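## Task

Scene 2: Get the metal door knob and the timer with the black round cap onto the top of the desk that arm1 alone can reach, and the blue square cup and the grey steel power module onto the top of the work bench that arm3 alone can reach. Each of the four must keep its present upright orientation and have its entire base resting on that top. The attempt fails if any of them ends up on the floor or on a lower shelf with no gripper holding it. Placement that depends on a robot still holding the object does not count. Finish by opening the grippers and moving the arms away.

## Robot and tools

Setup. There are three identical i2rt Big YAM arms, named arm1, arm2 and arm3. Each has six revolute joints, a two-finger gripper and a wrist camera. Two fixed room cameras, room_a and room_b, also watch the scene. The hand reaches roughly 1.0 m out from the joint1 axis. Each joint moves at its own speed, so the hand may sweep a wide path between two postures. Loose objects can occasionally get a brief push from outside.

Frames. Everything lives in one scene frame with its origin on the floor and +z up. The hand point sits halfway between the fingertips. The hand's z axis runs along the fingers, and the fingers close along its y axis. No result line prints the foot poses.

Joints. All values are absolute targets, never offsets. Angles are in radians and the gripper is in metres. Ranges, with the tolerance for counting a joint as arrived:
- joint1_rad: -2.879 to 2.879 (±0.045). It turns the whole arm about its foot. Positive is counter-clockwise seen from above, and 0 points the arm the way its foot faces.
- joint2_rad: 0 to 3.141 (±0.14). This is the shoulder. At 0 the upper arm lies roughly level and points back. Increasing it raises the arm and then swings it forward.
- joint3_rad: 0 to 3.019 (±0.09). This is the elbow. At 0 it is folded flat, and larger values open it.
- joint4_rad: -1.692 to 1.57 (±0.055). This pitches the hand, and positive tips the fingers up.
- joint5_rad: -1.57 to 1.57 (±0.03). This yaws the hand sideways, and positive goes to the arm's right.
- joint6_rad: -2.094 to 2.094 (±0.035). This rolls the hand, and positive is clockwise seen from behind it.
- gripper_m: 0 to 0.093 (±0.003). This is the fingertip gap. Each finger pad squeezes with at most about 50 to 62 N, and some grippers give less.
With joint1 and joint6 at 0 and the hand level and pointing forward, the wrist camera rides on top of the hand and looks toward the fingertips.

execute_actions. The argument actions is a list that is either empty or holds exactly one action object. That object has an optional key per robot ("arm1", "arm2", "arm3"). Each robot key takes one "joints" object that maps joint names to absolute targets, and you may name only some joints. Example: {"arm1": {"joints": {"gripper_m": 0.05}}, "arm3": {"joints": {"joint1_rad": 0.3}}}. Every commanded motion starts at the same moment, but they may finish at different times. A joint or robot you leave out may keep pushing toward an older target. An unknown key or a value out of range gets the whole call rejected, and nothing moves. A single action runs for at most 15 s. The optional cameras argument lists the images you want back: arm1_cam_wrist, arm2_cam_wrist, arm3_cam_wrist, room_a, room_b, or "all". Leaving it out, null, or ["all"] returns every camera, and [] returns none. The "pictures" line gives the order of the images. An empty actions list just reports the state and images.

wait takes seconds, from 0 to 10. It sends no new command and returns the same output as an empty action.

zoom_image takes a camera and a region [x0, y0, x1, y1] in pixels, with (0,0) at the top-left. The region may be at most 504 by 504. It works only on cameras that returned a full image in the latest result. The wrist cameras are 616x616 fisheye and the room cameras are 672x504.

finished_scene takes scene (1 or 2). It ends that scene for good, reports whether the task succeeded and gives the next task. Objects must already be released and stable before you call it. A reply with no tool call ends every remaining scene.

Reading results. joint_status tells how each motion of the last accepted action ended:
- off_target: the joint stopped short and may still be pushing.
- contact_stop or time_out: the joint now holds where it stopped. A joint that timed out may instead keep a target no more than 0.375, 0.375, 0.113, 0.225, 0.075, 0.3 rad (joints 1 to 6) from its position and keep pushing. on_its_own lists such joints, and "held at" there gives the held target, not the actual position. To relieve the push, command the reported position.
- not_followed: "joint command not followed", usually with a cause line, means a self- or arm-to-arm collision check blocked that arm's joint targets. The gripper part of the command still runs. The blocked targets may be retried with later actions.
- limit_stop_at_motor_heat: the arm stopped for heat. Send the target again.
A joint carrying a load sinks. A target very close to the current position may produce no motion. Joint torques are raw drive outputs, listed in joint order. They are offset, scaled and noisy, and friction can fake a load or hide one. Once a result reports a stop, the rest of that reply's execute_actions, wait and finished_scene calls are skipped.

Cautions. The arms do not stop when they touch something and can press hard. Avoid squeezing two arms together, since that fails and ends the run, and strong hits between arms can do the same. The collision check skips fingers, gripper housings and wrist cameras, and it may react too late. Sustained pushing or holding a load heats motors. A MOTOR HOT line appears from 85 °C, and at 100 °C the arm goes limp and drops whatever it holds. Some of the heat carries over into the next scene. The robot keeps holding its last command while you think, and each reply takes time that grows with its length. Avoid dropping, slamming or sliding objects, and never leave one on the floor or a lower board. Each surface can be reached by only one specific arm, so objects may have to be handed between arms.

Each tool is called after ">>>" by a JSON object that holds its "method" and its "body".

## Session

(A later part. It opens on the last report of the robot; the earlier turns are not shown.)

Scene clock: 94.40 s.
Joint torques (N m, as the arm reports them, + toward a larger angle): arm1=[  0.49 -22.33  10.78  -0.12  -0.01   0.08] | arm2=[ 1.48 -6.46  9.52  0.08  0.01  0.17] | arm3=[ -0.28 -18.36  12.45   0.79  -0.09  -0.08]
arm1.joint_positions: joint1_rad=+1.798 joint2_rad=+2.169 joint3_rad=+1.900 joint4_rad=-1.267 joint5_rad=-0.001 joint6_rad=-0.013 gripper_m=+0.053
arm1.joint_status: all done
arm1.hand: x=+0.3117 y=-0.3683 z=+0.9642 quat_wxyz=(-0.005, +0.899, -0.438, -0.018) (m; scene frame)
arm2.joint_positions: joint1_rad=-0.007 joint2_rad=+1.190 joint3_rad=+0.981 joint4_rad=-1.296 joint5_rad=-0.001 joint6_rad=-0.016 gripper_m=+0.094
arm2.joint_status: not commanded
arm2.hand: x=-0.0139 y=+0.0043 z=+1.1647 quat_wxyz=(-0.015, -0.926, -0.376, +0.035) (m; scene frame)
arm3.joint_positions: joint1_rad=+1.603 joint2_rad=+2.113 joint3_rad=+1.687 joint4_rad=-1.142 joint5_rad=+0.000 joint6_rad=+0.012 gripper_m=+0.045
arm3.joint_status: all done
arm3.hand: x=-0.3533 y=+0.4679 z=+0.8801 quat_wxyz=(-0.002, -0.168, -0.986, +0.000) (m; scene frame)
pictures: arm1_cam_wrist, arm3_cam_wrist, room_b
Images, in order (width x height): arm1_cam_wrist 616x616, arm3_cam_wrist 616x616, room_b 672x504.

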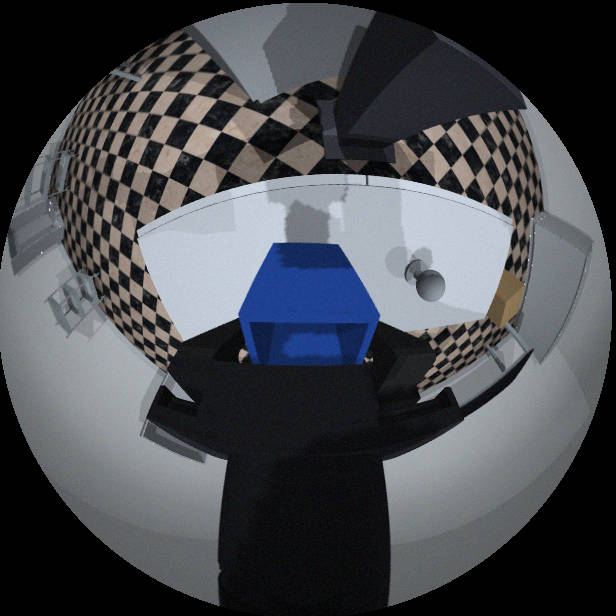

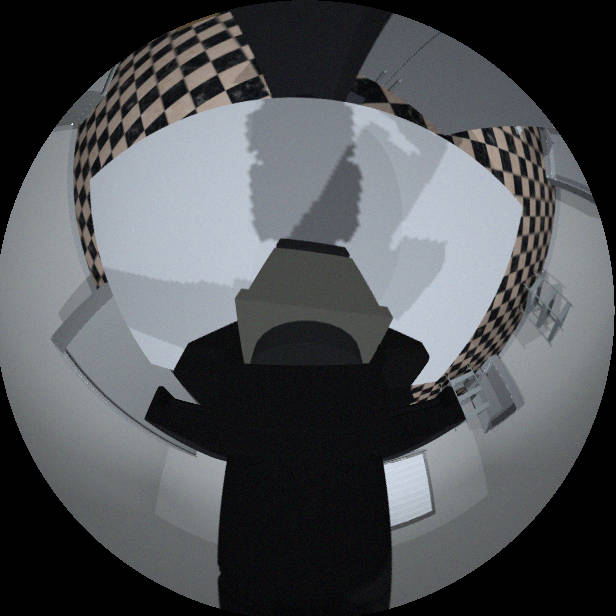

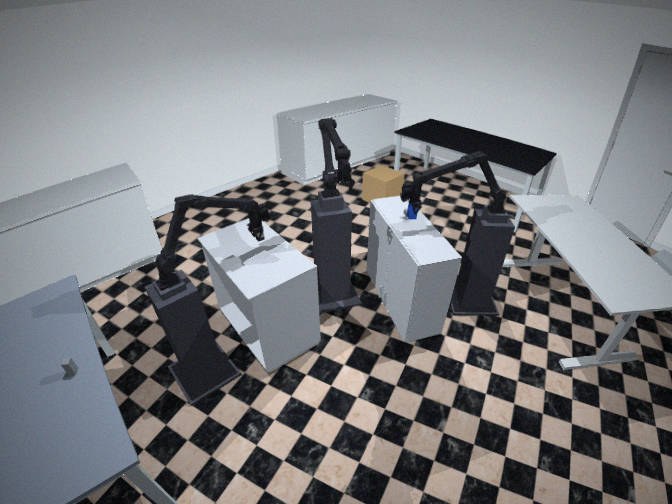

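>>> {"method": "execute_actions", "body": {"actions": [{"arm1":{"joints":{"joint2_rad":2.27,"joint4_rad":-1.21}},"arm3":{"joints":{"joint2_rad":2.15,"joint4_rad":-1.09}}}], "cameras": ["arm1_cam_wrist","room_b"]}}

Scene clock: 101.93 s.
Joint torques (N m, as the arm reports them, + toward a larger angle): arm1=[  0.47 -23.6   10.38   0.8   -0.01   0.08] | arm2=[ 1.41 -6.12  9.62  0.19  0.03  0.18] | arm3=[ -0.1  -18.37  12.35   0.83  -0.08  -0.07]
arm1.joint_positions: joint1_rad=+1.798 joint2_rad=+2.259 joint3_rad=+1.902 joint4_rad=-1.223 joint5_rad=-0.001 joint6_rad=-0.013 gripper_m=+0.053
arm1.joint_status: all done
arm1.hand: x=+0.3100 y=-0.3666 z=+0.9066 quat_wxyz=(+0.005, +0.899, -0.438, +0.002) (m; scene frame)
arm2.joint_positions: joint1_rad=-0.007 joint2_rad=+1.190 joint3_rad=+0.981 joint4_rad=-1.296 joint5_rad=-0.001 joint6_rad=-0.016 gripper_m=+0.094
arm2.joint_status: not commanded
arm2.hand: x=-0.0139 y=+0.0043 z=+1.1647 quat_wxyz=(-0.015, -0.926, -0.376, +0.035) (m; scene frame)
arm3.joint_positions: joint1_rad=+1.603 joint2_rad=+2.161 joint3_rad=+1.687 joint4_rad=-1.102 joint5_rad=+0.000 joint6_rad=+0.012 gripper_m=+0.045
arm3.joint_status: all done
arm3.hand: x=-0.3497 y=+0.4667 z=+0.8513 quat_wxyz=(+0.002, -0.168, -0.986, -0.001) (m; scene frame)
pictures: arm1_cam_wrist, room_b
Images, in order (width x height): arm1_cam_wrist 616x616, room_b 672x504.

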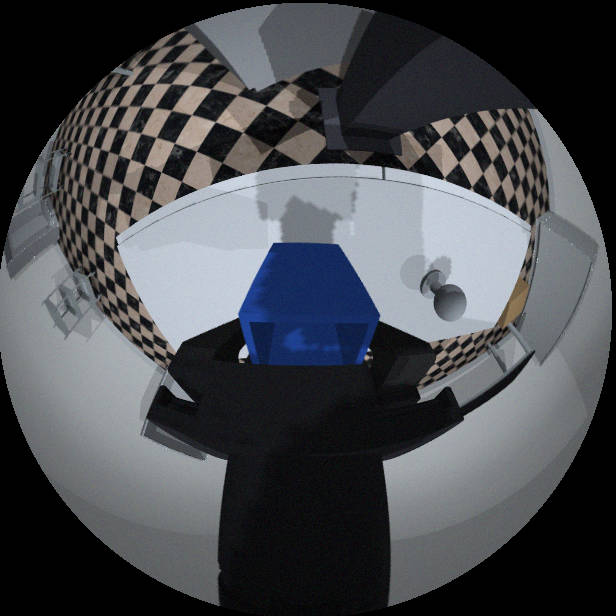

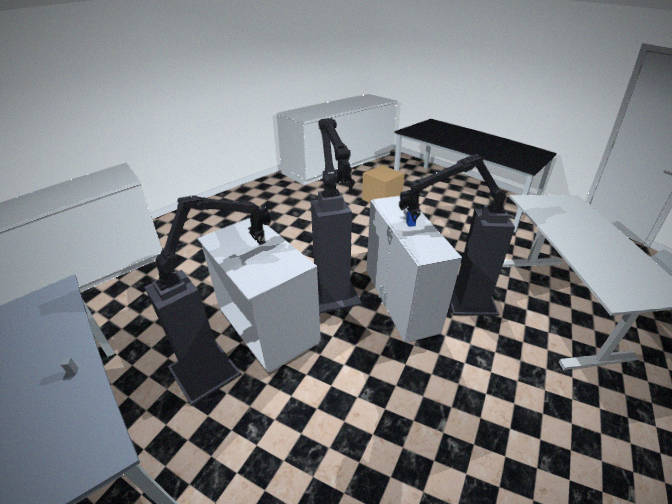

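>>> {"method": "execute_actions", "body": {"actions": [{"arm1":{"joints":{"joint2_rad":2.32,"joint4_rad":-1.17}},"arm3":{"joints":{"joint2_rad":2.2,"joint4_rad":-1.05}}}], "cameras": []}}

>>> {"method": "execute_actions", "body": {"actions": [{"arm1":{"joints":{"joint2_rad":2.37,"joint4_rad":-1.13}},"arm3":{"joints":{"joint2_rad":2.25,"joint4_rad":-1.01}}}], "cameras": ["room_b","room_a"]}}

Scene clock: 106.33 s.
Joint torques (N m, as the arm reports them, + toward a larger angle): arm1=[  0.46 -22.69  10.3    0.86  -0.01   0.08] | arm2=[ 1.69 -6.19  9.52  0.13  0.04  0.2 ] | arm3=[ -0.25 -18.91  12.11   0.68  -0.1   -0.08]
arm1.joint_positions: joint1_rad=+1.798 joint2_rad=+2.292 joint3_rad=+1.902 joint4_rad=-1.185 joint5_rad=-0.001 joint6_rad=-0.013 gripper_m=+0.053
arm1.joint_status: all done
arm1.hand: x=+0.3069 y=-0.3629 z=+0.8849 quat_wxyz=(+0.004, +0.899, -0.438, -0.001) (m; scene frame)
arm2.joint_positions: joint1_rad=-0.007 joint2_rad=+1.190 joint3_rad=+0.981 joint4_rad=-1.296 joint5_rad=-0.001 joint6_rad=-0.016 gripper_m=+0.094
arm2.joint_status: not commanded
arm2.hand: x=-0.0139 y=+0.0043 z=+1.1647 quat_wxyz=(-0.015, -0.926, -0.376, +0.035) (m; scene frame)
arm3.joint_positions: joint1_rad=+1.603 joint2_rad=+2.212 joint3_rad=+1.687 joint4_rad=-1.062 joint5_rad=+0.000 joint6_rad=+0.012 gripper_m=+0.045
arm3.joint_status: all done
arm3.hand: x=-0.3480 y=+0.4662 z=+0.8202 quat_wxyz=(+0.007, -0.168, -0.986, -0.002) (m; scene frame)
pictures: none
No camera images: the call's "cameras" was empty. Leave "cameras" out to get every camera's image.

Scene clock: 107.13 s.
Joint torques (N m, as the arm reports them, + toward a larger angle): arm1=[  0.5  -23.45  10.08   0.78  -0.01   0.08] | arm2=[ 1.38 -6.19  9.52  0.09  0.05  0.19] | arm3=[ -0.08 -17.31  11.72   0.67  -0.06  -0.08]
arm1.joint_positions: joint1_rad=+1.798 joint2_rad=+2.349 joint3_rad=+1.902 joint4_rad=-1.144 joint5_rad=-0.001 joint6_rad=-0.013 gripper_m=+0.053
arm1.joint_status: all done
arm1.hand: x=+0.3064 y=-0.3625 z=+0.8479 quat_wxyz=(+0.007, +0.899, -0.438, +0.006) (m; scene frame)
arm2.joint_positions: joint1_rad=-0.007 joint2_rad=+1.190 joint3_rad=+0.981 joint4_rad=-1.296 joint5_rad=-0.001 joint6_rad=-0.016 gripper_m=+0.094
arm2.joint_status: not commanded
arm2.hand: x=-0.0139 y=+0.0043 z=+1.1647 quat_wxyz=(-0.015, -0.926, -0.376, +0.035) (m; scene frame)
arm3.joint_positions: joint1_rad=+1.602 joint2_rad=+2.238 joint3_rad=+1.690 joint4_rad=-1.019 joint5_rad=-0.001 joint6_rad=+0.012 gripper_m=+0.045
arm3.joint_status: all done
arm3.hand: x=-0.3414 y=+0.4636 z=+0.8050 quat_wxyz=(-0.002, -0.169, -0.986, -0.001) (m; scene frame)
pictures: room_a, room_b
Images, in order (width x height): room_a 672x504, room_b 672x504.

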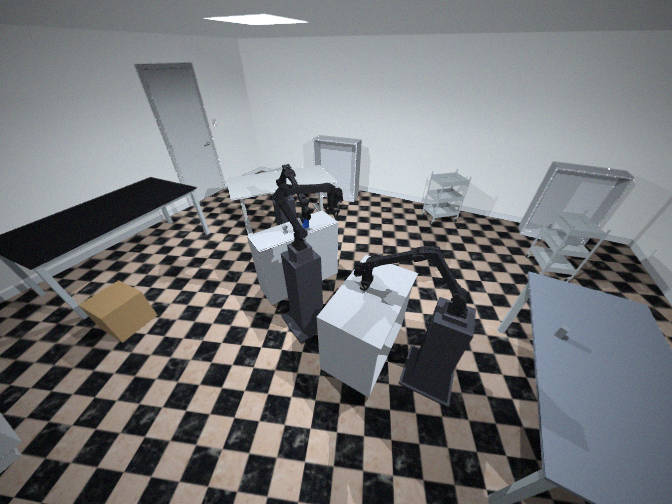

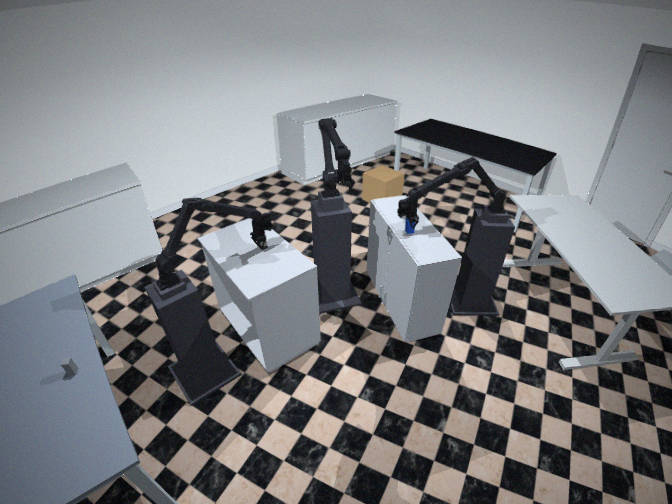

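>>> {"method": "execute_actions", "body": {"actions": [{"arm1":{"joints":{"joint2_rad":2.42,"joint4_rad":-1.09}},"arm3":{"joints":{"joint2_rad":2.28}}}], "cameras": ["arm1_cam_wrist"]}}

Scene clock: 111.07 s.
Joint torques (N m, as the arm reports them, + toward a larger angle): arm1=[  0.43 -22.21   9.77   0.77  -0.06   0.08] | arm2=[ 1.6  -6.55  9.63  0.16  0.03  0.16] | arm3=[ -0.07 -15.32  11.67   0.68  -0.05  -0.07]
arm1.joint_positions: joint1_rad=+1.798 joint2_rad=+2.380 joint3_rad=+1.906 joint4_rad=-1.102 joint5_rad=+0.001 joint6_rad=-0.013 gripper_m=+0.053
arm1.joint_status: all done
arm1.hand: x=+0.3030 y=-0.3579 z=+0.8285 quat_wxyz=(+0.003, +0.899, -0.438, +0.000) (m; scene frame)
arm2.joint_positions: joint1_rad=-0.007 joint2_rad=+1.190 joint3_rad=+0.981 joint4_rad=-1.296 joint5_rad=-0.001 joint6_rad=-0.016 gripper_m=+0.094
arm2.joint_status: not commanded
arm2.hand: x=-0.0139 y=+0.0043 z=+1.1647 quat_wxyz=(-0.015, -0.926, -0.376, +0.035) (m; scene frame)
arm3.joint_positions: joint1_rad=+1.602 joint2_rad=+2.239 joint3_rad=+1.690 joint4_rad=-1.019 joint5_rad=-0.001 joint6_rad=+0.012 gripper_m=+0.045
arm3.joint_status: all done
arm3.hand: x=-0.3416 y=+0.4637 z=+0.8043 quat_wxyz=(-0.002, -0.169, -0.986, -0.001) (m; scene frame)
pictures: arm1_cam_wrist
Images, in order (width x height): arm1_cam_wrist 616x616.

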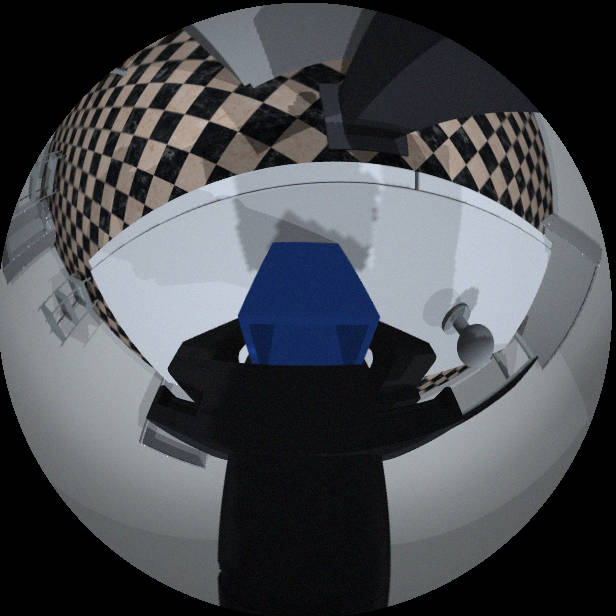

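Arm3 down; release it. Arm1 continues.

>>> {"method": "execute_actions", "body": {"actions": [{"arm1":{"joints":{"joint2_rad":2.46,"joint4_rad":-1.07}},"arm3":{"joints":{"joint2_rad":2.22,"gripper_m":0.093}}}], "cameras": []}}

>>> {"method": "execute_actions", "body": {"actions": [{"arm1":{"joints":{"joint2_rad":2.49}},"arm3":{"joints":{"joint2_rad":1.75,"joint4_rad":-1.49}}}], "cameras": ["arm3_cam_wrist"]}}

Scene clock: 115.80 s.
Joint torques (N m, as the arm reports them, + toward a larger angle): arm1=[  0.5  -19.58   9.41   1.18  -0.07   0.08] | arm2=[ 1.79 -6.44  9.51  0.15  0.08  0.18] | arm3=[ -0.05 -19.45  11.69   0.71  -0.11  -0.07]
arm1.joint_positions: joint1_rad=+1.798 joint2_rad=+2.385 joint3_rad=+1.912 joint4_rad=-1.093 joint5_rad=+0.001 joint6_rad=-0.013 gripper_m=+0.053
arm1.joint_status: all done
arm1.hand: x=+0.3008 y=-0.3549 z=+0.8276 quat_wxyz=(+0.001, +0.899, -0.438, -0.005) (m; scene frame)
arm2.joint_positions: joint1_rad=-0.007 joint2_rad=+1.190 joint3_rad=+0.981 joint4_rad=-1.296 joint5_rad=-0.001 joint6_rad=-0.016 gripper_m=+0.094
arm2.joint_status: not commanded
arm2.hand: x=-0.0139 y=+0.0043 z=+1.1647 quat_wxyz=(-0.015, -0.926, -0.376, +0.035) (m; scene frame)
arm3.joint_positions: joint1_rad=+1.602 joint2_rad=+2.239 joint3_rad=+1.690 joint4_rad=-1.019 joint5_rad=+0.001 joint6_rad=+0.012 gripper_m=+0.093
arm3.joint_status: all done
arm3.hand: x=-0.3416 y=+0.4634 z=+0.8045 quat_wxyz=(-0.002, -0.169, -0.986, +0.000) (m; scene frame)
pictures: none
No camera images: the call's "cameras" was empty. Leave "cameras" out to get every camera's image.

Scene clock: 117.53 s.
Joint torques (N m, as the arm reports them, + toward a larger angle): arm1=[  0.5  -18.     8.6    1.2   -0.1    0.07] | arm2=[ 1.36 -6.53  9.49  0.14  0.04  0.17] | arm3=[ -0.09 -15.01  11.57   0.08  -0.12  -0.08]
arm1.joint_positions: joint1_rad=+1.798 joint2_rad=+2.392 joint3_rad=+1.925 joint4_rad=-1.093 joint5_rad=+0.002 joint6_rad=-0.013 gripper_m=+0.053
arm1.joint_status: all done
arm1.hand: x=+0.2986 y=-0.3518 z=+0.8270 quat_wxyz=(-0.001, +0.899, -0.438, -0.007) (m; scene frame)
arm2.joint_positions: joint1_rad=-0.007 joint2_rad=+1.190 joint3_rad=+0.981 joint4_rad=-1.296 joint5_rad=-0.001 joint6_rad=-0.016 gripper_m=+0.094
arm2.joint_status: not commanded
arm2.hand: x=-0.0139 y=+0.0043 z=+1.1647 quat_wxyz=(-0.015, -0.926, -0.376, +0.035) (m; scene frame)
arm3.joint_positions: joint1_rad=+1.602 joint2_rad=+1.760 joint3_rad=+1.706 joint4_rad=-1.482 joint5_rad=+0.001 joint6_rad=+0.012 gripper_m=+0.093
arm3.joint_status: all done
arm3.hand: x=-0.4236 y=+0.4909 z=+1.0877 quat_wxyz=(-0.018, -0.169, -0.986, +0.003) (m; scene frame)
pictures: arm3_cam_wrist
Images, in order (width x height): arm3_cam_wrist 616x616.

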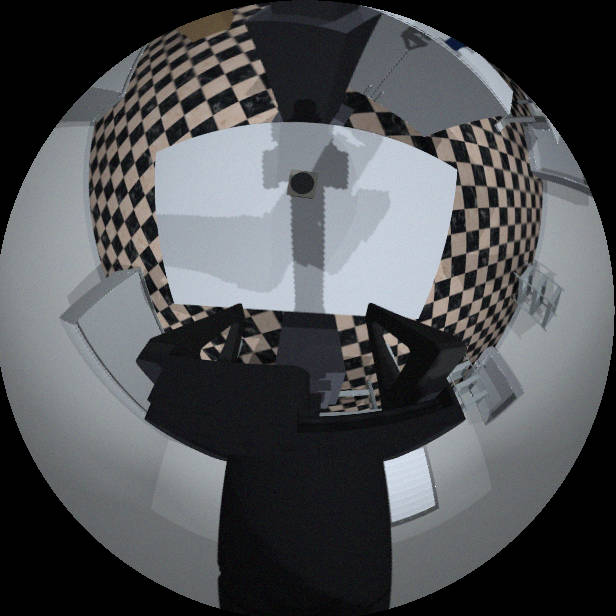

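>>> {"method": "execute_actions", "body": {"actions": [{"arm1":{"joints":{"joint2_rad":2.39,"gripper_m":0.093}},"arm3":{"joints":{"joint1_rad":-0.6,"joint2_rad":1.4}}}], "cameras": []}}

>>> {"method": "execute_actions", "body": {"actions": [{"arm1":{"joints":{"joint2_rad":1.95,"joint4_rad":-1.55}}}], "cameras": []}}

>>> {"method": "execute_actions", "body": {"actions": [{"arm1":{"joints":{"joint1_rad":1.5}}}], "cameras": ["arm1_cam_wrist","room_a"]}}

Scene clock: 153.63 s.
Joint torques (N m, as the arm reports them, + toward a larger angle): arm1=[  0.53 -25.63   8.57   0.87  -0.1    0.07] | arm2=[ 1.29 -6.03  9.45  0.34  0.05  0.17] | arm3=[  0.34 -11.6   12.4    0.63  -0.11  -0.08]
arm1.joint_positions: joint1_rad=+1.798 joint2_rad=+2.391 joint3_rad=+1.924 joint4_rad=-1.083 joint5_rad=+0.002 joint6_rad=-0.013 gripper_m=+0.093
arm1.joint_status: all done
arm1.hand: x=+0.2971 y=-0.3499 z=+0.8274 quat_wxyz=(-0.003, +0.899, -0.438, -0.011) (m; scene frame)
arm2.joint_positions: joint1_rad=-0.007 joint2_rad=+1.190 joint3_rad=+0.981 joint4_rad=-1.296 joint5_rad=-0.001 joint6_rad=-0.016 gripper_m=+0.094
arm2.joint_status: not commanded
arm2.hand: x=-0.0139 y=+0.0043 z=+1.1647 quat_wxyz=(-0.015, -0.926, -0.376, +0.035) (m; scene frame)
arm3.joint_positions: joint1_rad=-0.606 joint2_rad=+1.425 joint3_rad=+1.699 joint4_rad=-1.482 joint5_rad=+0.000 joint6_rad=+0.012 gripper_m=+0.093
arm3.joint_status: all done
arm3.hand: x=-1.3464 y=+0.3894 z=+1.2518 quat_wxyz=(-0.055, -0.941, -0.288, +0.172) (m; scene frame)
pictures: none
No camera images: the call's "cameras" was empty. Leave "cameras" out to get every camera's image.

Scene clock: 155.30 s.
Joint torques (N m, as the arm reports them, + toward a larger angle): arm1=[  0.48 -19.91   8.58  -0.07  -0.1    0.07] | arm2=[ 1.67 -6.39  9.55  0.25  0.05  0.18] | arm3=[  0.48 -11.57  12.38   0.59  -0.11  -0.08]
arm1.joint_positions: joint1_rad=+1.798 joint2_rad=+1.932 joint3_rad=+1.940 joint4_rad=-1.537 joint5_rad=+0.002 joint6_rad=-0.013 gripper_m=+0.093
arm1.joint_status: all done
arm1.hand: x=+0.3476 y=-0.4129 z=+1.1242 quat_wxyz=(-0.008, +0.899, -0.438, -0.021) (m; scene frame)
arm2.joint_positions: joint1_rad=-0.007 joint2_rad=+1.190 joint3_rad=+0.981 joint4_rad=-1.296 joint5_rad=-0.001 joint6_rad=-0.016 gripper_m=+0.094
arm2.joint_status: not commanded
arm2.hand: x=-0.0139 y=+0.0043 z=+1.1647 quat_wxyz=(-0.015, -0.926, -0.376, +0.035) (m; scene frame)
arm3.joint_positions: joint1_rad=-0.606 joint2_rad=+1.425 joint3_rad=+1.699 joint4_rad=-1.482 joint5_rad=+0.000 joint6_rad=+0.012 gripper_m=+0.093
arm3.joint_status: not commanded
arm3.hand: x=-1.3464 y=+0.3894 z=+1.2518 quat_wxyz=(-0.055, -0.941, -0.288, +0.172) (m; scene frame)
pictures: none
No camera images: the call's "cameras" was empty. Leave "cameras" out to get every camera's image.

Scene clock: 156.63 s.
Joint torques (N m, as the arm reports them, + toward a larger angle): arm1=[  0.43 -19.93   8.58  -0.07  -0.1    0.07] | arm2=[ 1.37 -6.42  9.57  0.17  0.04  0.17] | arm3=[  0.6  -11.44  12.36   0.59  -0.11  -0.07]
arm1.joint_positions: joint1_rad=+1.499 joint2_rad=+1.932 joint3_rad=+1.940 joint4_rad=-1.537 joint5_rad=+0.002 joint6_rad=-0.012 gripper_m=+0.093
arm1.joint_status: all done
arm1.hand: x=+0.5074 y=-0.3255 z=+1.1229 quat_wxyz=(-0.010, +0.823, -0.567, -0.019) (m; scene frame)
arm2.joint_positions: joint1_rad=-0.007 joint2_rad=+1.190 joint3_rad=+0.981 joint4_rad=-1.296 joint5_rad=-0.001 joint6_rad=-0.016 gripper_m=+0.094
arm2.joint_status: not commanded
arm2.hand: x=-0.0139 y=+0.0043 z=+1.1647 quat_wxyz=(-0.015, -0.926, -0.376, +0.035) (m; scene frame)
arm3.joint_positions: joint1_rad=-0.606 joint2_rad=+1.425 joint3_rad=+1.699 joint4_rad=-1.482 joint5_rad=+0.000 joint6_rad=+0.012 gripper_m=+0.093
arm3.joint_status: not commanded
arm3.hand: x=-1.3464 y=+0.3894 z=+1.2518 quat_wxyz=(-0.055, -0.941, -0.288, +0.172) (m; scene frame)
pictures: arm1_cam_wrist, room_a
Images, in order (width x height): arm1_cam_wrist 616x616, room_a 672x504.

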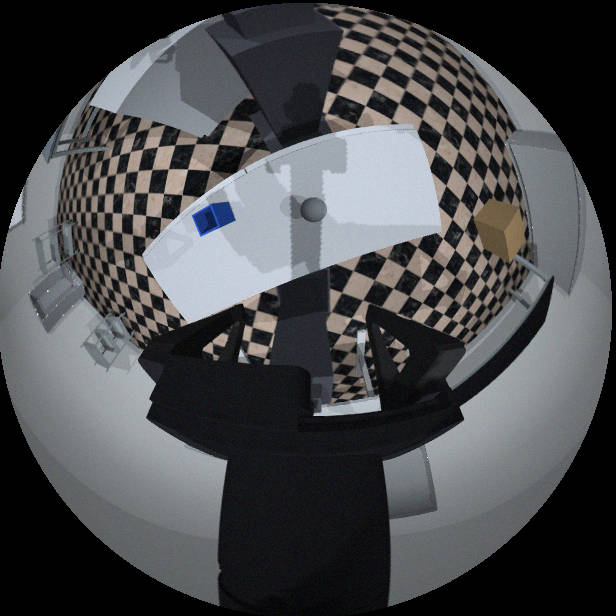

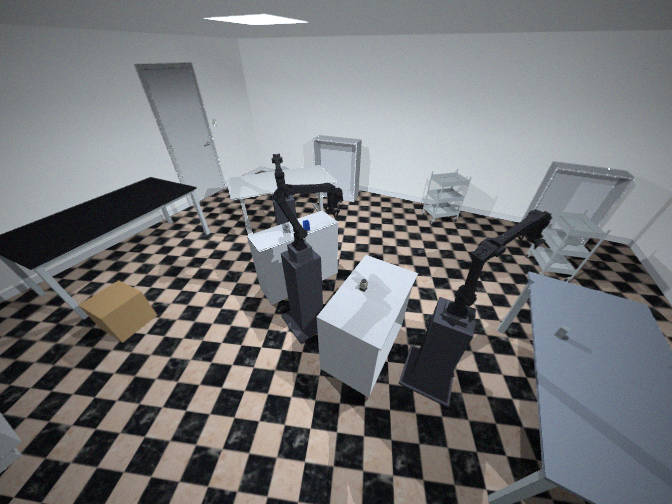

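>>> {"method": "execute_actions", "body": {"actions": [{"arm1":{"joints":{"joint2_rad":2.2,"joint3_rad":1.7,"joint4_rad":-1.07}},"arm2":{"joints":{"joint1_rad":-0.0}}}], "cameras": ["arm1_cam_wrist"]}}

Scene clock: 167.90 s.
Joint torques (N m, as the arm reports them, + toward a larger angle): arm1=[  0.4  -24.19   7.96   0.7   -0.1    0.07] | arm2=[ 1.48 -6.53  9.56  0.22  0.03  0.17] | arm3=[  0.52 -11.55  12.4    0.65  -0.11  -0.08]
arm1.joint_positions: joint1_rad=+1.499 joint2_rad=+2.217 joint3_rad=+1.678 joint4_rad=-1.083 joint5_rad=+0.002 joint6_rad=-0.012 gripper_m=+0.093
arm1.joint_status: all done
arm1.hand: x=+0.5029 y=-0.3186 z=+0.8550 quat_wxyz=(+0.017, +0.823, -0.567, +0.019) (m; scene frame)
arm2.joint_positions: joint1_rad=-0.007 joint2_rad=+1.190 joint3_rad=+0.981 joint4_rad=-1.296 joint5_rad=-0.001 joint6_rad=-0.016 gripper_m=+0.094
arm2.joint_status: all done
arm2.hand: x=-0.0139 y=+0.0043 z=+1.1647 quat_wxyz=(-0.015, -0.926, -0.376, +0.035) (m; scene frame)
arm3.joint_positions: joint1_rad=-0.606 joint2_rad=+1.425 joint3_rad=+1.699 joint4_rad=-1.482 joint5_rad=+0.000 joint6_rad=+0.012 gripper_m=+0.093
arm3.joint_status: not commanded
arm3.hand: x=-1.3464 y=+0.3894 z=+1.2518 quat_wxyz=(-0.055, -0.941, -0.288, +0.172) (m; scene frame)
pictures: arm1_cam_wrist
Images, in order (width x height): arm1_cam_wrist 616x616.

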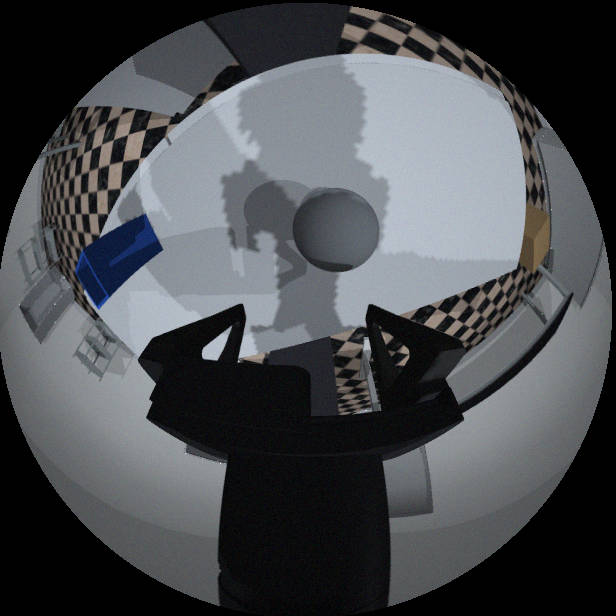

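>>> {"method": "execute_actions", "body": {"actions": [{"arm1":{"joints":{"joint1_rad":1.455,"joint3_rad":1.81}}}], "cameras": []}}

>>> {"method": "execute_actions", "body": {"actions": [{"arm1":{"joints":{"joint2_rad":2.28}}}], "cameras": ["arm1_cam_wrist"]}}

Scene clock: 175.47 s.
Joint torques (N m, as the arm reports them, + toward a larger angle): arm1=[ -0.05 -24.69   9.59   0.77  -0.1    0.07] | arm2=[ 1.8  -6.51  9.52  0.16  0.03  0.17] | arm3=[  0.53 -11.62  12.4    0.61  -0.11  -0.08]
arm1.joint_positions: joint1_rad=+1.458 joint2_rad=+2.212 joint3_rad=+1.770 joint4_rad=-1.080 joint5_rad=+0.002 joint6_rad=-0.012 gripper_m=+0.093
arm1.joint_status: all done
arm1.hand: x=+0.5147 y=-0.2712 z=+0.8887 quat_wxyz=(-0.013, +0.811, -0.584, -0.021) (m; scene frame)
arm2.joint_positions: joint1_rad=-0.007 joint2_rad=+1.190 joint3_rad=+0.981 joint4_rad=-1.296 joint5_rad=-0.001 joint6_rad=-0.016 gripper_m=+0.094
arm2.joint_status: not commanded
arm2.hand: x=-0.0139 y=+0.0043 z=+1.1647 quat_wxyz=(-0.015, -0.926, -0.376, +0.035) (m; scene frame)
arm3.joint_positions: joint1_rad=-0.606 joint2_rad=+1.425 joint3_rad=+1.699 joint4_rad=-1.482 joint5_rad=+0.000 joint6_rad=+0.012 gripper_m=+0.093
arm3.joint_status: not commanded
arm3.hand: x=-1.3464 y=+0.3894 z=+1.2518 quat_wxyz=(-0.055, -0.941, -0.288, +0.172) (m; scene frame)
pictures: none
No camera images: the call's "cameras" was empty. Leave "cameras" out to get every camera's image.

Scene clock: 176.33 s.
Joint torques (N m, as the arm reports them, + toward a larger angle): arm1=[  0.01 -21.49   9.42   0.69  -0.1    0.07] | arm2=[ 1.55 -6.43  9.5   0.19  0.06  0.19] | arm3=[  0.55 -11.58  12.41   0.58  -0.12  -0.08]
arm1.joint_positions: joint1_rad=+1.458 joint2_rad=+2.249 joint3_rad=+1.770 joint4_rad=-1.080 joint5_rad=+0.002 joint6_rad=-0.012 gripper_m=+0.093
arm1.joint_status: all done
arm1.hand: x=+0.5163 y=-0.2767 z=+0.8657 quat_wxyz=(-0.002, +0.812, -0.584, -0.007) (m; scene frame)
arm2.joint_positions: joint1_rad=-0.007 joint2_rad=+1.190 joint3_rad=+0.981 joint4_rad=-1.296 joint5_rad=-0.001 joint6_rad=-0.016 gripper_m=+0.094
arm2.joint_status: not commanded
arm2.hand: x=-0.0139 y=+0.0043 z=+1.1647 quat_wxyz=(-0.015, -0.926, -0.376, +0.035) (m; scene frame)
arm3.joint_positions: joint1_rad=-0.606 joint2_rad=+1.425 joint3_rad=+1.699 joint4_rad=-1.482 joint5_rad=+0.000 joint6_rad=+0.012 gripper_m=+0.093
arm3.joint_status: not commanded
arm3.hand: x=-1.3464 y=+0.3894 z=+1.2518 quat_wxyz=(-0.055, -0.941, -0.288, +0.172) (m; scene frame)
pictures: arm1_cam_wrist
Images, in order (width x height): arm1_cam_wrist 616x616.

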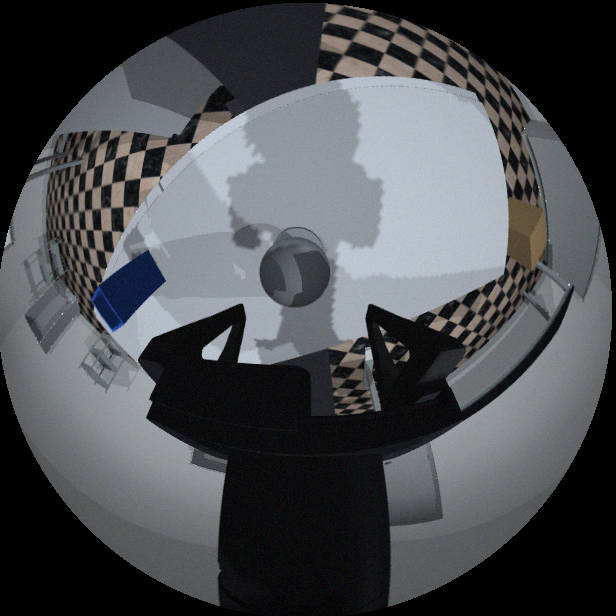

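>>> {"method": "execute_actions", "body": {"actions": [{"arm1":{"joints":{"joint1_rad":1.49,"joint2_rad":2.31,"joint4_rad":-1.05}}}], "cameras": ["arm1_cam_wrist"]}}

Scene clock: 180.53 s.
Joint torques (N m, as the arm reports them, + toward a larger angle): arm1=[  1.01 -21.45   9.28   0.85  -0.1    0.07] | arm2=[ 1.48 -6.23  9.58  0.17  0.05  0.2 ] | arm3=[  0.5  -11.72  12.43   0.62  -0.11  -0.08]
arm1.joint_positions: joint1_rad=+1.484 joint2_rad=+2.276 joint3_rad=+1.770 joint4_rad=-1.064 joint5_rad=+0.002 joint6_rad=-0.012 gripper_m=+0.093
arm1.joint_status: all done
arm1.hand: x=+0.5004 y=-0.2832 z=+0.8487 quat_wxyz=(+0.002, +0.819, -0.574, -0.002) (m; scene frame)
arm2.joint_positions: joint1_rad=-0.007 joint2_rad=+1.190 joint3_rad=+0.981 joint4_rad=-1.296 joint5_rad=-0.001 joint6_rad=-0.016 gripper_m=+0.094
arm2.joint_status: not commanded
arm2.hand: x=-0.0139 y=+0.0043 z=+1.1647 quat_wxyz=(-0.015, -0.926, -0.376, +0.035) (m; scene frame)
arm3.joint_positions: joint1_rad=-0.606 joint2_rad=+1.425 joint3_rad=+1.699 joint4_rad=-1.482 joint5_rad=+0.000 joint6_rad=+0.012 gripper_m=+0.093
arm3.joint_status: not commanded
arm3.hand: x=-1.3464 y=+0.3894 z=+1.2518 quat_wxyz=(-0.055, -0.941, -0.288, +0.172) (m; scene frame)
pictures: arm1_cam_wrist
Images, in order (width x height): arm1_cam_wrist 616x616.

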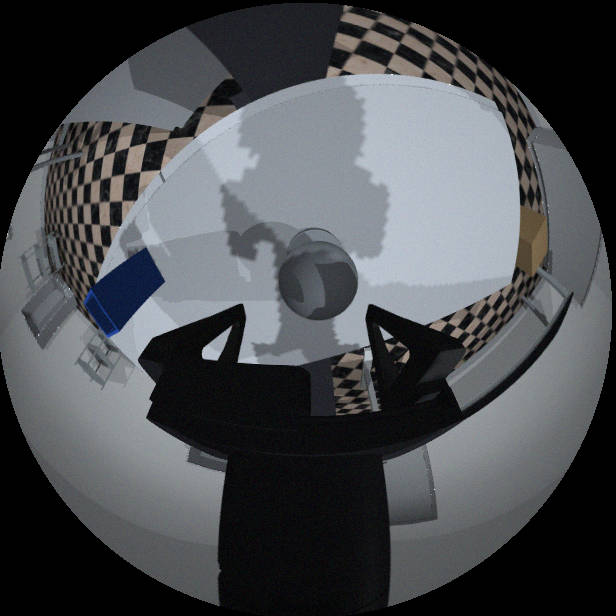

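Fine; aim for between.

>>> {"method": "execute_actions", "body": {"actions": [{"arm1":{"joints":{"joint1_rad":1.44,"joint2_rad":2.345}}}], "cameras": ["arm1_cam_wrist"]}}

Scene clock: 184.13 s.
Joint torques (N m, as the arm reports them, + toward a larger angle): arm1=[  0.06 -21.78   9.15   0.75  -0.1    0.07] | arm2=[ 1.81 -6.4   9.52  0.17  0.06  0.17] | arm3=[  0.47 -11.61  12.37   0.6   -0.12  -0.08]
arm1.joint_positions: joint1_rad=+1.443 joint2_rad=+2.314 joint3_rad=+1.770 joint4_rad=-1.063 joint5_rad=+0.002 joint6_rad=-0.012 gripper_m=+0.093
arm1.joint_status: all done
arm1.hand: x=+0.5280 y=-0.2819 z=+0.8246 quat_wxyz=(+0.013, +0.807, -0.590, +0.013) (m; scene frame)
arm2.joint_positions: joint1_rad=-0.007 joint2_rad=+1.190 joint3_rad=+0.981 joint4_rad=-1.296 joint5_rad=-0.001 joint6_rad=-0.016 gripper_m=+0.094
arm2.joint_status: not commanded
arm2.hand: x=-0.0139 y=+0.0043 z=+1.1647 quat_wxyz=(-0.015, -0.926, -0.376, +0.035) (m; scene frame)
arm3.joint_positions: joint1_rad=-0.606 joint2_rad=+1.425 joint3_rad=+1.699 joint4_rad=-1.482 joint5_rad=+0.000 joint6_rad=+0.012 gripper_m=+0.093
arm3.joint_status: not commanded
arm3.hand: x=-1.3464 y=+0.3894 z=+1.2518 quat_wxyz=(-0.055, -0.941, -0.288, +0.172) (m; scene frame)
pictures: arm1_cam_wrist
Images, in order (width x height): arm1_cam_wrist 616x616.

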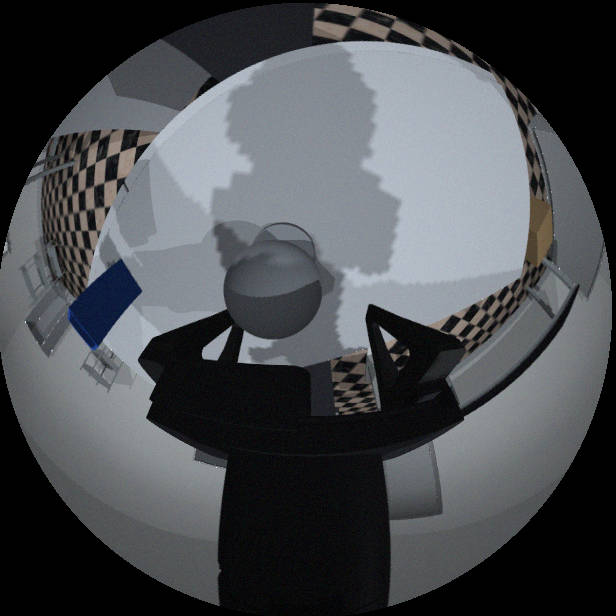

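>>> {"method": "execute_actions", "body": {"actions": [{"arm1":{"joints":{"joint1_rad":1.478}}}], "cameras": []}}

>>> {"method": "execute_actions", "body": {"actions": [{"arm1":{"joints":{"joint2_rad":2.375}}}], "cameras": ["arm1_cam_wrist"]}}

Scene clock: 188.70 s.
Joint torques (N m, as the arm reports them, + toward a larger angle): arm1=[  0.93 -21.77   9.12   0.76  -0.09   0.07] | arm2=[ 1.71 -6.51  9.53  0.16  0.02  0.17] | arm3=[  0.5  -11.49  12.4    0.62  -0.11  -0.08]
arm1.joint_positions: joint1_rad=+1.473 joint2_rad=+2.314 joint3_rad=+1.770 joint4_rad=-1.063 joint5_rad=+0.002 joint6_rad=-0.012 gripper_m=+0.093
arm1.joint_status: all done
arm1.hand: x=+0.5095 y=-0.2879 z=+0.8247 quat_wxyz=(+0.013, +0.816, -0.578, +0.013) (m; scene frame)
arm2.joint_positions: joint1_rad=-0.007 joint2_rad=+1.190 joint3_rad=+0.981 joint4_rad=-1.296 joint5_rad=-0.001 joint6_rad=-0.016 gripper_m=+0.094
arm2.joint_status: not commanded
arm2.hand: x=-0.0139 y=+0.0043 z=+1.1647 quat_wxyz=(-0.015, -0.926, -0.376, +0.035) (m; scene frame)
arm3.joint_positions: joint1_rad=-0.606 joint2_rad=+1.425 joint3_rad=+1.699 joint4_rad=-1.482 joint5_rad=+0.000 joint6_rad=+0.012 gripper_m=+0.093
arm3.joint_status: not commanded
arm3.hand: x=-1.3464 y=+0.3894 z=+1.2518 quat_wxyz=(-0.055, -0.941, -0.288, +0.172) (m; scene frame)
pictures: none
No camera images: the call's "cameras" was empty. Leave "cameras" out to get every camera's image.

Scene clock: 189.47 s.
Joint torques (N m, as the arm reports them, + toward a larger angle): arm1=[  0.83 -21.42   8.94   0.7   -0.1    0.07] | arm2=[ 1.33 -6.48  9.58  0.09  0.05  0.19] | arm3=[  0.59 -11.74  12.36   0.64  -0.11  -0.07]
arm1.joint_positions: joint1_rad=+1.473 joint2_rad=+2.341 joint3_rad=+1.770 joint4_rad=-1.063 joint5_rad=+0.002 joint6_rad=-0.012 gripper_m=+0.093
arm1.joint_status: all done
arm1.hand: x=+0.5112 y=-0.2934 z=+0.8081 quat_wxyz=(+0.021, +0.816, -0.578, +0.024) (m; scene frame)
arm2.joint_positions: joint1_rad=-0.007 joint2_rad=+1.190 joint3_rad=+0.981 joint4_rad=-1.296 joint5_rad=-0.001 joint6_rad=-0.016 gripper_m=+0.094
arm2.joint_status: not commanded
arm2.hand: x=-0.0139 y=+0.0043 z=+1.1647 quat_wxyz=(-0.015, -0.926, -0.376, +0.035) (m; scene frame)
arm3.joint_positions: joint1_rad=-0.606 joint2_rad=+1.425 joint3_rad=+1.699 joint4_rad=-1.482 joint5_rad=+0.000 joint6_rad=+0.012 gripper_m=+0.093
arm3.joint_status: not commanded
arm3.hand: x=-1.3464 y=+0.3894 z=+1.2518 quat_wxyz=(-0.055, -0.941, -0.288, +0.172) (m; scene frame)
pictures: arm1_cam_wrist
Images, in order (width x height): arm1_cam_wrist 616x616.

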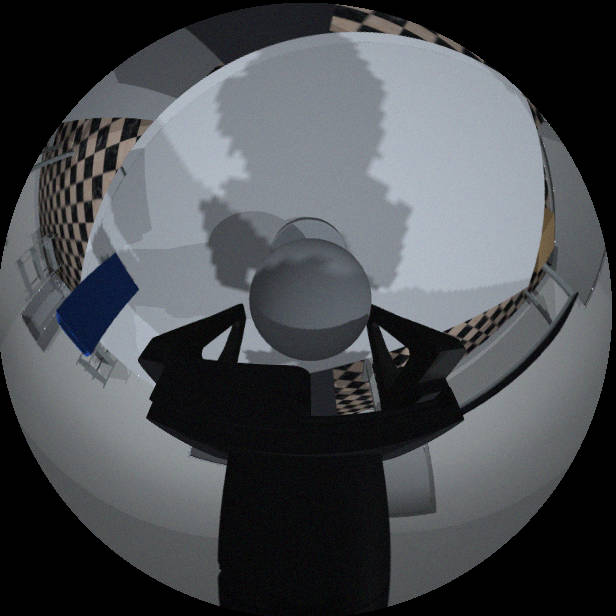

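>>> {"method": "execute_actions", "body": {"actions": [{"arm1":{"joints":{"joint2_rad":2.375,"joint4_rad":-0.98}}}], "cameras": ["arm1_cam_wrist","room_b"]}}

Scene clock: 194.63 s.
Joint torques (N m, as the arm reports them, + toward a larger angle): arm1=[  0.8  -21.69   9.07   0.87  -0.1    0.07] | arm2=[ 1.77 -6.44  9.46  0.08  0.05  0.19] | arm3=[  0.52 -11.77  12.37   0.6   -0.1   -0.07]
arm1.joint_positions: joint1_rad=+1.473 joint2_rad=+2.341 joint3_rad=+1.770 joint4_rad=-0.994 joint5_rad=+0.002 joint6_rad=-0.012 gripper_m=+0.093
arm1.joint_status: all done
arm1.hand: x=+0.5058 y=-0.2774 z=+0.8076 quat_wxyz=(+0.000, +0.816, -0.578, -0.004) (m; scene frame)
arm2.joint_positions: joint1_rad=-0.007 joint2_rad=+1.190 joint3_rad=+0.981 joint4_rad=-1.296 joint5_rad=-0.001 joint6_rad=-0.016 gripper_m=+0.094
arm2.joint_status: not commanded
arm2.hand: x=-0.0139 y=+0.0043 z=+1.1647 quat_wxyz=(-0.015, -0.926, -0.376, +0.035) (m; scene frame)
arm3.joint_positions: joint1_rad=-0.606 joint2_rad=+1.425 joint3_rad=+1.699 joint4_rad=-1.482 joint5_rad=+0.000 joint6_rad=+0.012 gripper_m=+0.093
arm3.joint_status: not commanded
arm3.hand: x=-1.3464 y=+0.3894 z=+1.2518 quat_wxyz=(-0.055, -0.941, -0.288, +0.172) (m; scene frame)
pictures: arm1_cam_wrist, room_b
Images, in order (width x height): arm1_cam_wrist 616x616, room_b 672x504.

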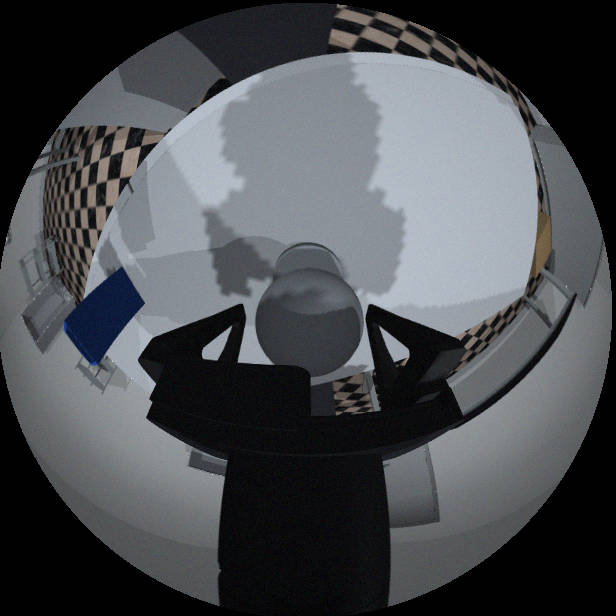

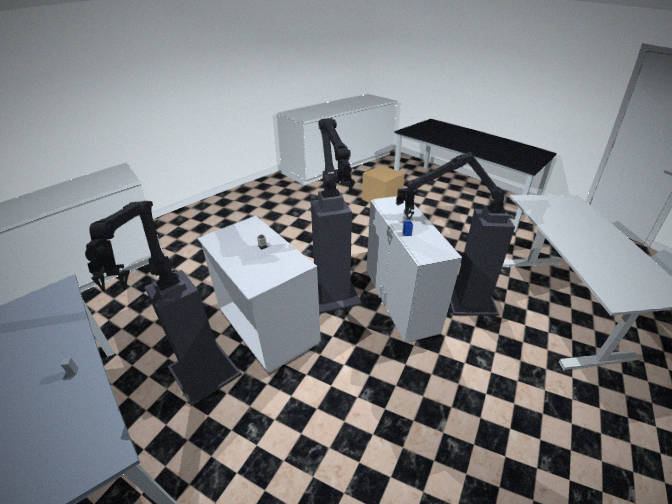

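>>> {"method": "execute_actions", "body": {"actions": [{"arm1":{"joints":{"joint2_rad":2.395}}}], "cameras": []}}

>>> {"method": "execute_actions", "body": {"actions": [{"arm1":{"joints":{"gripper_m":0.03}}}], "cameras": ["arm1_cam_wrist"]}}

Scene clock: 199.33 s.
Joint torques (N m, as the arm reports them, + toward a larger angle): arm1=[  0.8  -21.29   8.96   0.84  -0.1    0.07] | arm2=[ 1.39 -6.64  9.59  0.24  0.05  0.18] | arm3=[  0.51 -11.82  12.43   0.61  -0.11  -0.08]
arm1.joint_positions: joint1_rad=+1.473 joint2_rad=+2.357 joint3_rad=+1.770 joint4_rad=-0.994 joint5_rad=+0.002 joint6_rad=-0.012 gripper_m=+0.093
arm1.joint_status: all done
arm1.hand: x=+0.5070 y=-0.2811 z=+0.7970 quat_wxyz=(+0.005, +0.816, -0.578, +0.003) (m; scene frame)
arm2.joint_positions: joint1_rad=-0.007 joint2_rad=+1.190 joint3_rad=+0.981 joint4_rad=-1.296 joint5_rad=-0.001 joint6_rad=-0.016 gripper_m=+0.094
arm2.joint_status: not commanded
arm2.hand: x=-0.0139 y=+0.0043 z=+1.1647 quat_wxyz=(-0.015, -0.926, -0.376, +0.035) (m; scene frame)
arm3.joint_positions: joint1_rad=-0.606 joint2_rad=+1.425 joint3_rad=+1.699 joint4_rad=-1.482 joint5_rad=+0.000 joint6_rad=+0.012 gripper_m=+0.093
arm3.joint_status: not commanded
arm3.hand: x=-1.3464 y=+0.3894 z=+1.2518 quat_wxyz=(-0.055, -0.941, -0.288, +0.172) (m; scene frame)
pictures: none
No camera images: the call's "cameras" was empty. Leave "cameras" out to get every camera's image.

Scene clock: 199.97 s.
Joint torques (N m, as the arm reports them, + toward a larger angle): arm1=[  0.82 -21.46   8.98   0.83  -0.08   0.07] | arm2=[ 1.58 -6.26  9.51  0.11  0.03  0.2 ] | arm3=[  0.51 -11.6   12.41   0.6   -0.11  -0.09]
arm1.joint_positions: joint1_rad=+1.473 joint2_rad=+2.357 joint3_rad=+1.770 joint4_rad=-0.994 joint5_rad=+0.001 joint6_rad=-0.012 gripper_m=+0.050
arm1.joint_status: gripper_m off_target (ended at +0.050, target +0.030)
arm1.hand: x=+0.5068 y=-0.2811 z=+0.7970 quat_wxyz=(+0.005, +0.816, -0.578, +0.003) (m; scene frame)
arm2.joint_positions: joint1_rad=-0.007 joint2_rad=+1.190 joint3_rad=+0.981 joint4_rad=-1.296 joint5_rad=-0.001 joint6_rad=-0.016 gripper_m=+0.094
arm2.joint_status: not commanded
arm2.hand: x=-0.0139 y=+0.0043 z=+1.1647 quat_wxyz=(-0.015, -0.926, -0.376, +0.035) (m; scene frame)
arm3.joint_positions: joint1_rad=-0.606 joint2_rad=+1.425 joint3_rad=+1.699 joint4_rad=-1.482 joint5_rad=+0.000 joint6_rad=+0.012 gripper_m=+0.093
arm3.joint_status: not commanded
arm3.hand: x=-1.3464 y=+0.3894 z=+1.2518 quat_wxyz=(-0.055, -0.941, -0.288, +0.172) (m; scene frame)
pictures: arm1_cam_wrist
Images, in order (width x height): arm1_cam_wrist 616x616.

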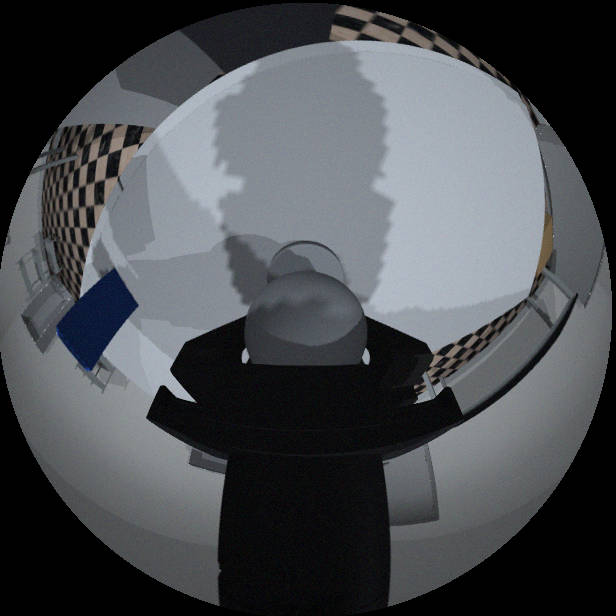

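>>> {"method": "execute_actions", "body": {"actions": [{"arm1":{"joints":{"joint2_rad":1.85,"joint4_rad":-1.45}}}], "cameras": []}}

>>> {"method": "execute_actions", "body": {"actions": [{"arm1":{"joints":{"joint1_rad":-1.7,"joint3_rad":1.5,"joint4_rad":-1.2}},"arm2":{"joints":{"joint2_rad":1.5,"joint3_rad":1.5,"joint4_rad":-1.5}}}], "cameras": []}}

>>> {"method": "execute_actions", "body": {"actions": [{"arm1":{"joints":{"joint2_rad":2.2,"joint4_rad":-0.85}},"arm2":{"joints":{"joint1_rad":0.93,"joint2_rad":1.9,"joint3_rad":1.6,"joint4_rad":-1.27}}}], "cameras": ["arm1_cam_wrist","arm2_cam_wrist"]}}

Scene clock: 207.70 s.
Joint torques (N m, as the arm reports them, + toward a larger angle): arm1=[  0.77 -19.83   8.87   0.06  -0.08   0.07] | arm2=[ 1.65 -6.14  9.53  0.06  0.04  0.18] | arm3=[  0.55 -11.56  12.39   0.62  -0.11  -0.07]
arm1.joint_positions: joint1_rad=+1.473 joint2_rad=+1.846 joint3_rad=+1.795 joint4_rad=-1.439 joint5_rad=+0.001 joint6_rad=-0.012 gripper_m=+0.050
arm1.joint_status: all done
arm1.hand: x=+0.5288 y=-0.3390 z=+1.1167 quat_wxyz=(-0.022, +0.815, -0.578, -0.035) (m; scene frame)
arm2.joint_positions: joint1_rad=-0.007 joint2_rad=+1.190 joint3_rad=+0.981 joint4_rad=-1.296 joint5_rad=-0.001 joint6_rad=-0.016 gripper_m=+0.094
arm2.joint_status: not commanded
arm2.hand: x=-0.0139 y=+0.0043 z=+1.1647 quat_wxyz=(-0.015, -0.926, -0.376, +0.035) (m; scene frame)
arm3.joint_positions: joint1_rad=-0.606 joint2_rad=+1.425 joint3_rad=+1.699 joint4_rad=-1.482 joint5_rad=+0.000 joint6_rad=+0.012 gripper_m=+0.093
arm3.joint_status: not commanded
arm3.hand: x=-1.3464 y=+0.3894 z=+1.2518 quat_wxyz=(-0.055, -0.941, -0.288, +0.172) (m; scene frame)
pictures: none
No camera images: the call's "cameras" was empty. Leave "cameras" out to get every camera's image.

Scene clock: 210.33 s.
Joint torques (N m, as the arm reports them, + toward a larger angle): arm1=[  0.61 -19.73   6.86   0.42  -0.08   0.07] | arm2=[  1.76 -11.74  11.28  -0.04   0.02   0.17] | arm3=[  0.59 -11.82  12.43   0.62  -0.11  -0.07]
arm1.joint_positions: joint1_rad=-1.707 joint2_rad=+1.854 joint3_rad=+1.508 joint4_rad=-1.202 joint5_rad=+0.002 joint6_rad=-0.012 gripper_m=+0.050
arm1.joint_status: all done
arm1.hand: x=+0.8741 y=-1.4348 z=+1.0045 quat_wxyz=(-0.007, -0.594, -0.805, +0.011) (m; scene frame)
arm2.joint_positions: joint1_rad=-0.007 joint2_rad=+1.496 joint3_rad=+1.456 joint4_rad=-1.491 joint5_rad=-0.001 joint6_rad=-0.016 gripper_m=+0.094
arm2.joint_status: all done
arm2.hand: x=-0.0998 y=-0.0767 z=+1.2353 quat_wxyz=(-0.010, -0.926, -0.377, +0.023) (m; scene frame)
arm3.joint_positions: joint1_rad=-0.606 joint2_rad=+1.425 joint3_rad=+1.699 joint4_rad=-1.482 joint5_rad=+0.000 joint6_rad=+0.012 gripper_m=+0.093
arm3.joint_status: not commanded
arm3.hand: x=-1.3464 y=+0.3894 z=+1.2518 quat_wxyz=(-0.055, -0.941, -0.288, +0.172) (m; scene frame)
pictures: none
No camera images: the call's "cameras" was empty. Leave "cameras" out to get every camera's image.

Scene clock: 212.00 s.
Joint torques (N m, as the arm reports them, + toward a larger angle): arm1=[  0.66 -24.26   6.73   0.73  -0.08   0.07] | arm2=[  0.69 -17.58   8.96   0.21   0.06   0.15] | arm3=[  0.48 -11.55  12.43   0.63  -0.11  -0.08]
arm1.joint_positions: joint1_rad=-1.707 joint2_rad=+2.232 joint3_rad=+1.482 joint4_rad=-0.863 joint5_rad=+0.002 joint6_rad=-0.012 gripper_m=+0.050
arm1.joint_status: all done
arm1.hand: x=+0.8781 y=-1.4540 z=+0.7864 quat_wxyz=(+0.019, -0.594, -0.804, -0.009) (m; scene frame)
arm2.joint_positions: joint1_rad=+0.936 joint2_rad=+1.894 joint3_rad=+1.585 joint4_rad=-1.271 joint5_rad=-0.002 joint6_rad=-0.013 gripper_m=+0.094
arm2.joint_status: all done
arm2.hand: x=+0.3013 y=-0.3306 z=+1.0882 quat_wxyz=(+0.003, -0.655, -0.755, +0.001) (m; scene frame)
arm3.joint_positions: joint1_rad=-0.606 joint2_rad=+1.425 joint3_rad=+1.699 joint4_rad=-1.482 joint5_rad=+0.000 joint6_rad=+0.012 gripper_m=+0.093
arm3.joint_status: not commanded
arm3.hand: x=-1.3464 y=+0.3894 z=+1.2518 quat_wxyz=(-0.055, -0.941, -0.288, +0.172) (m; scene frame)
pictures: arm1_cam_wrist, arm2_cam_wrist
Images, in order (width x height): arm1_cam_wrist 616x616, arm2_cam_wrist 616x616.

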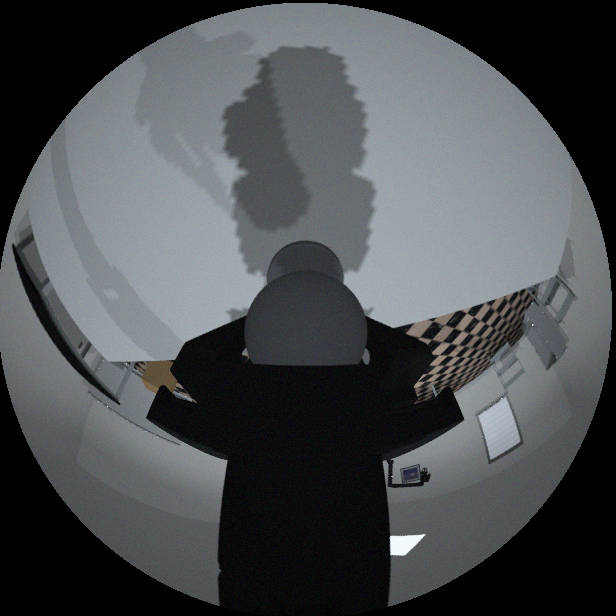

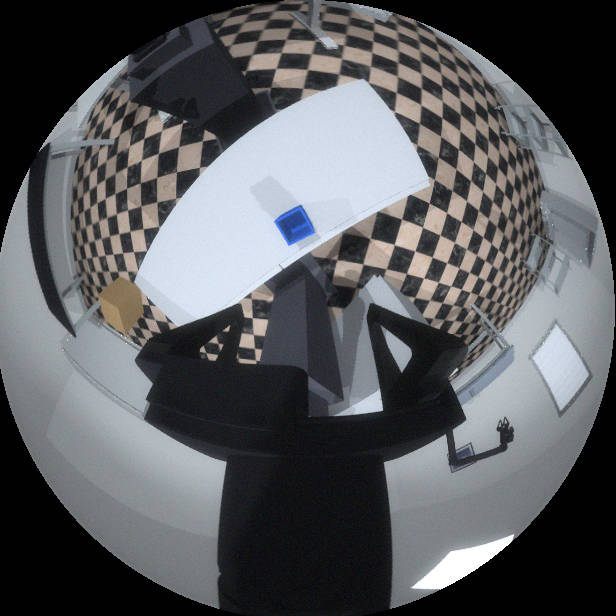

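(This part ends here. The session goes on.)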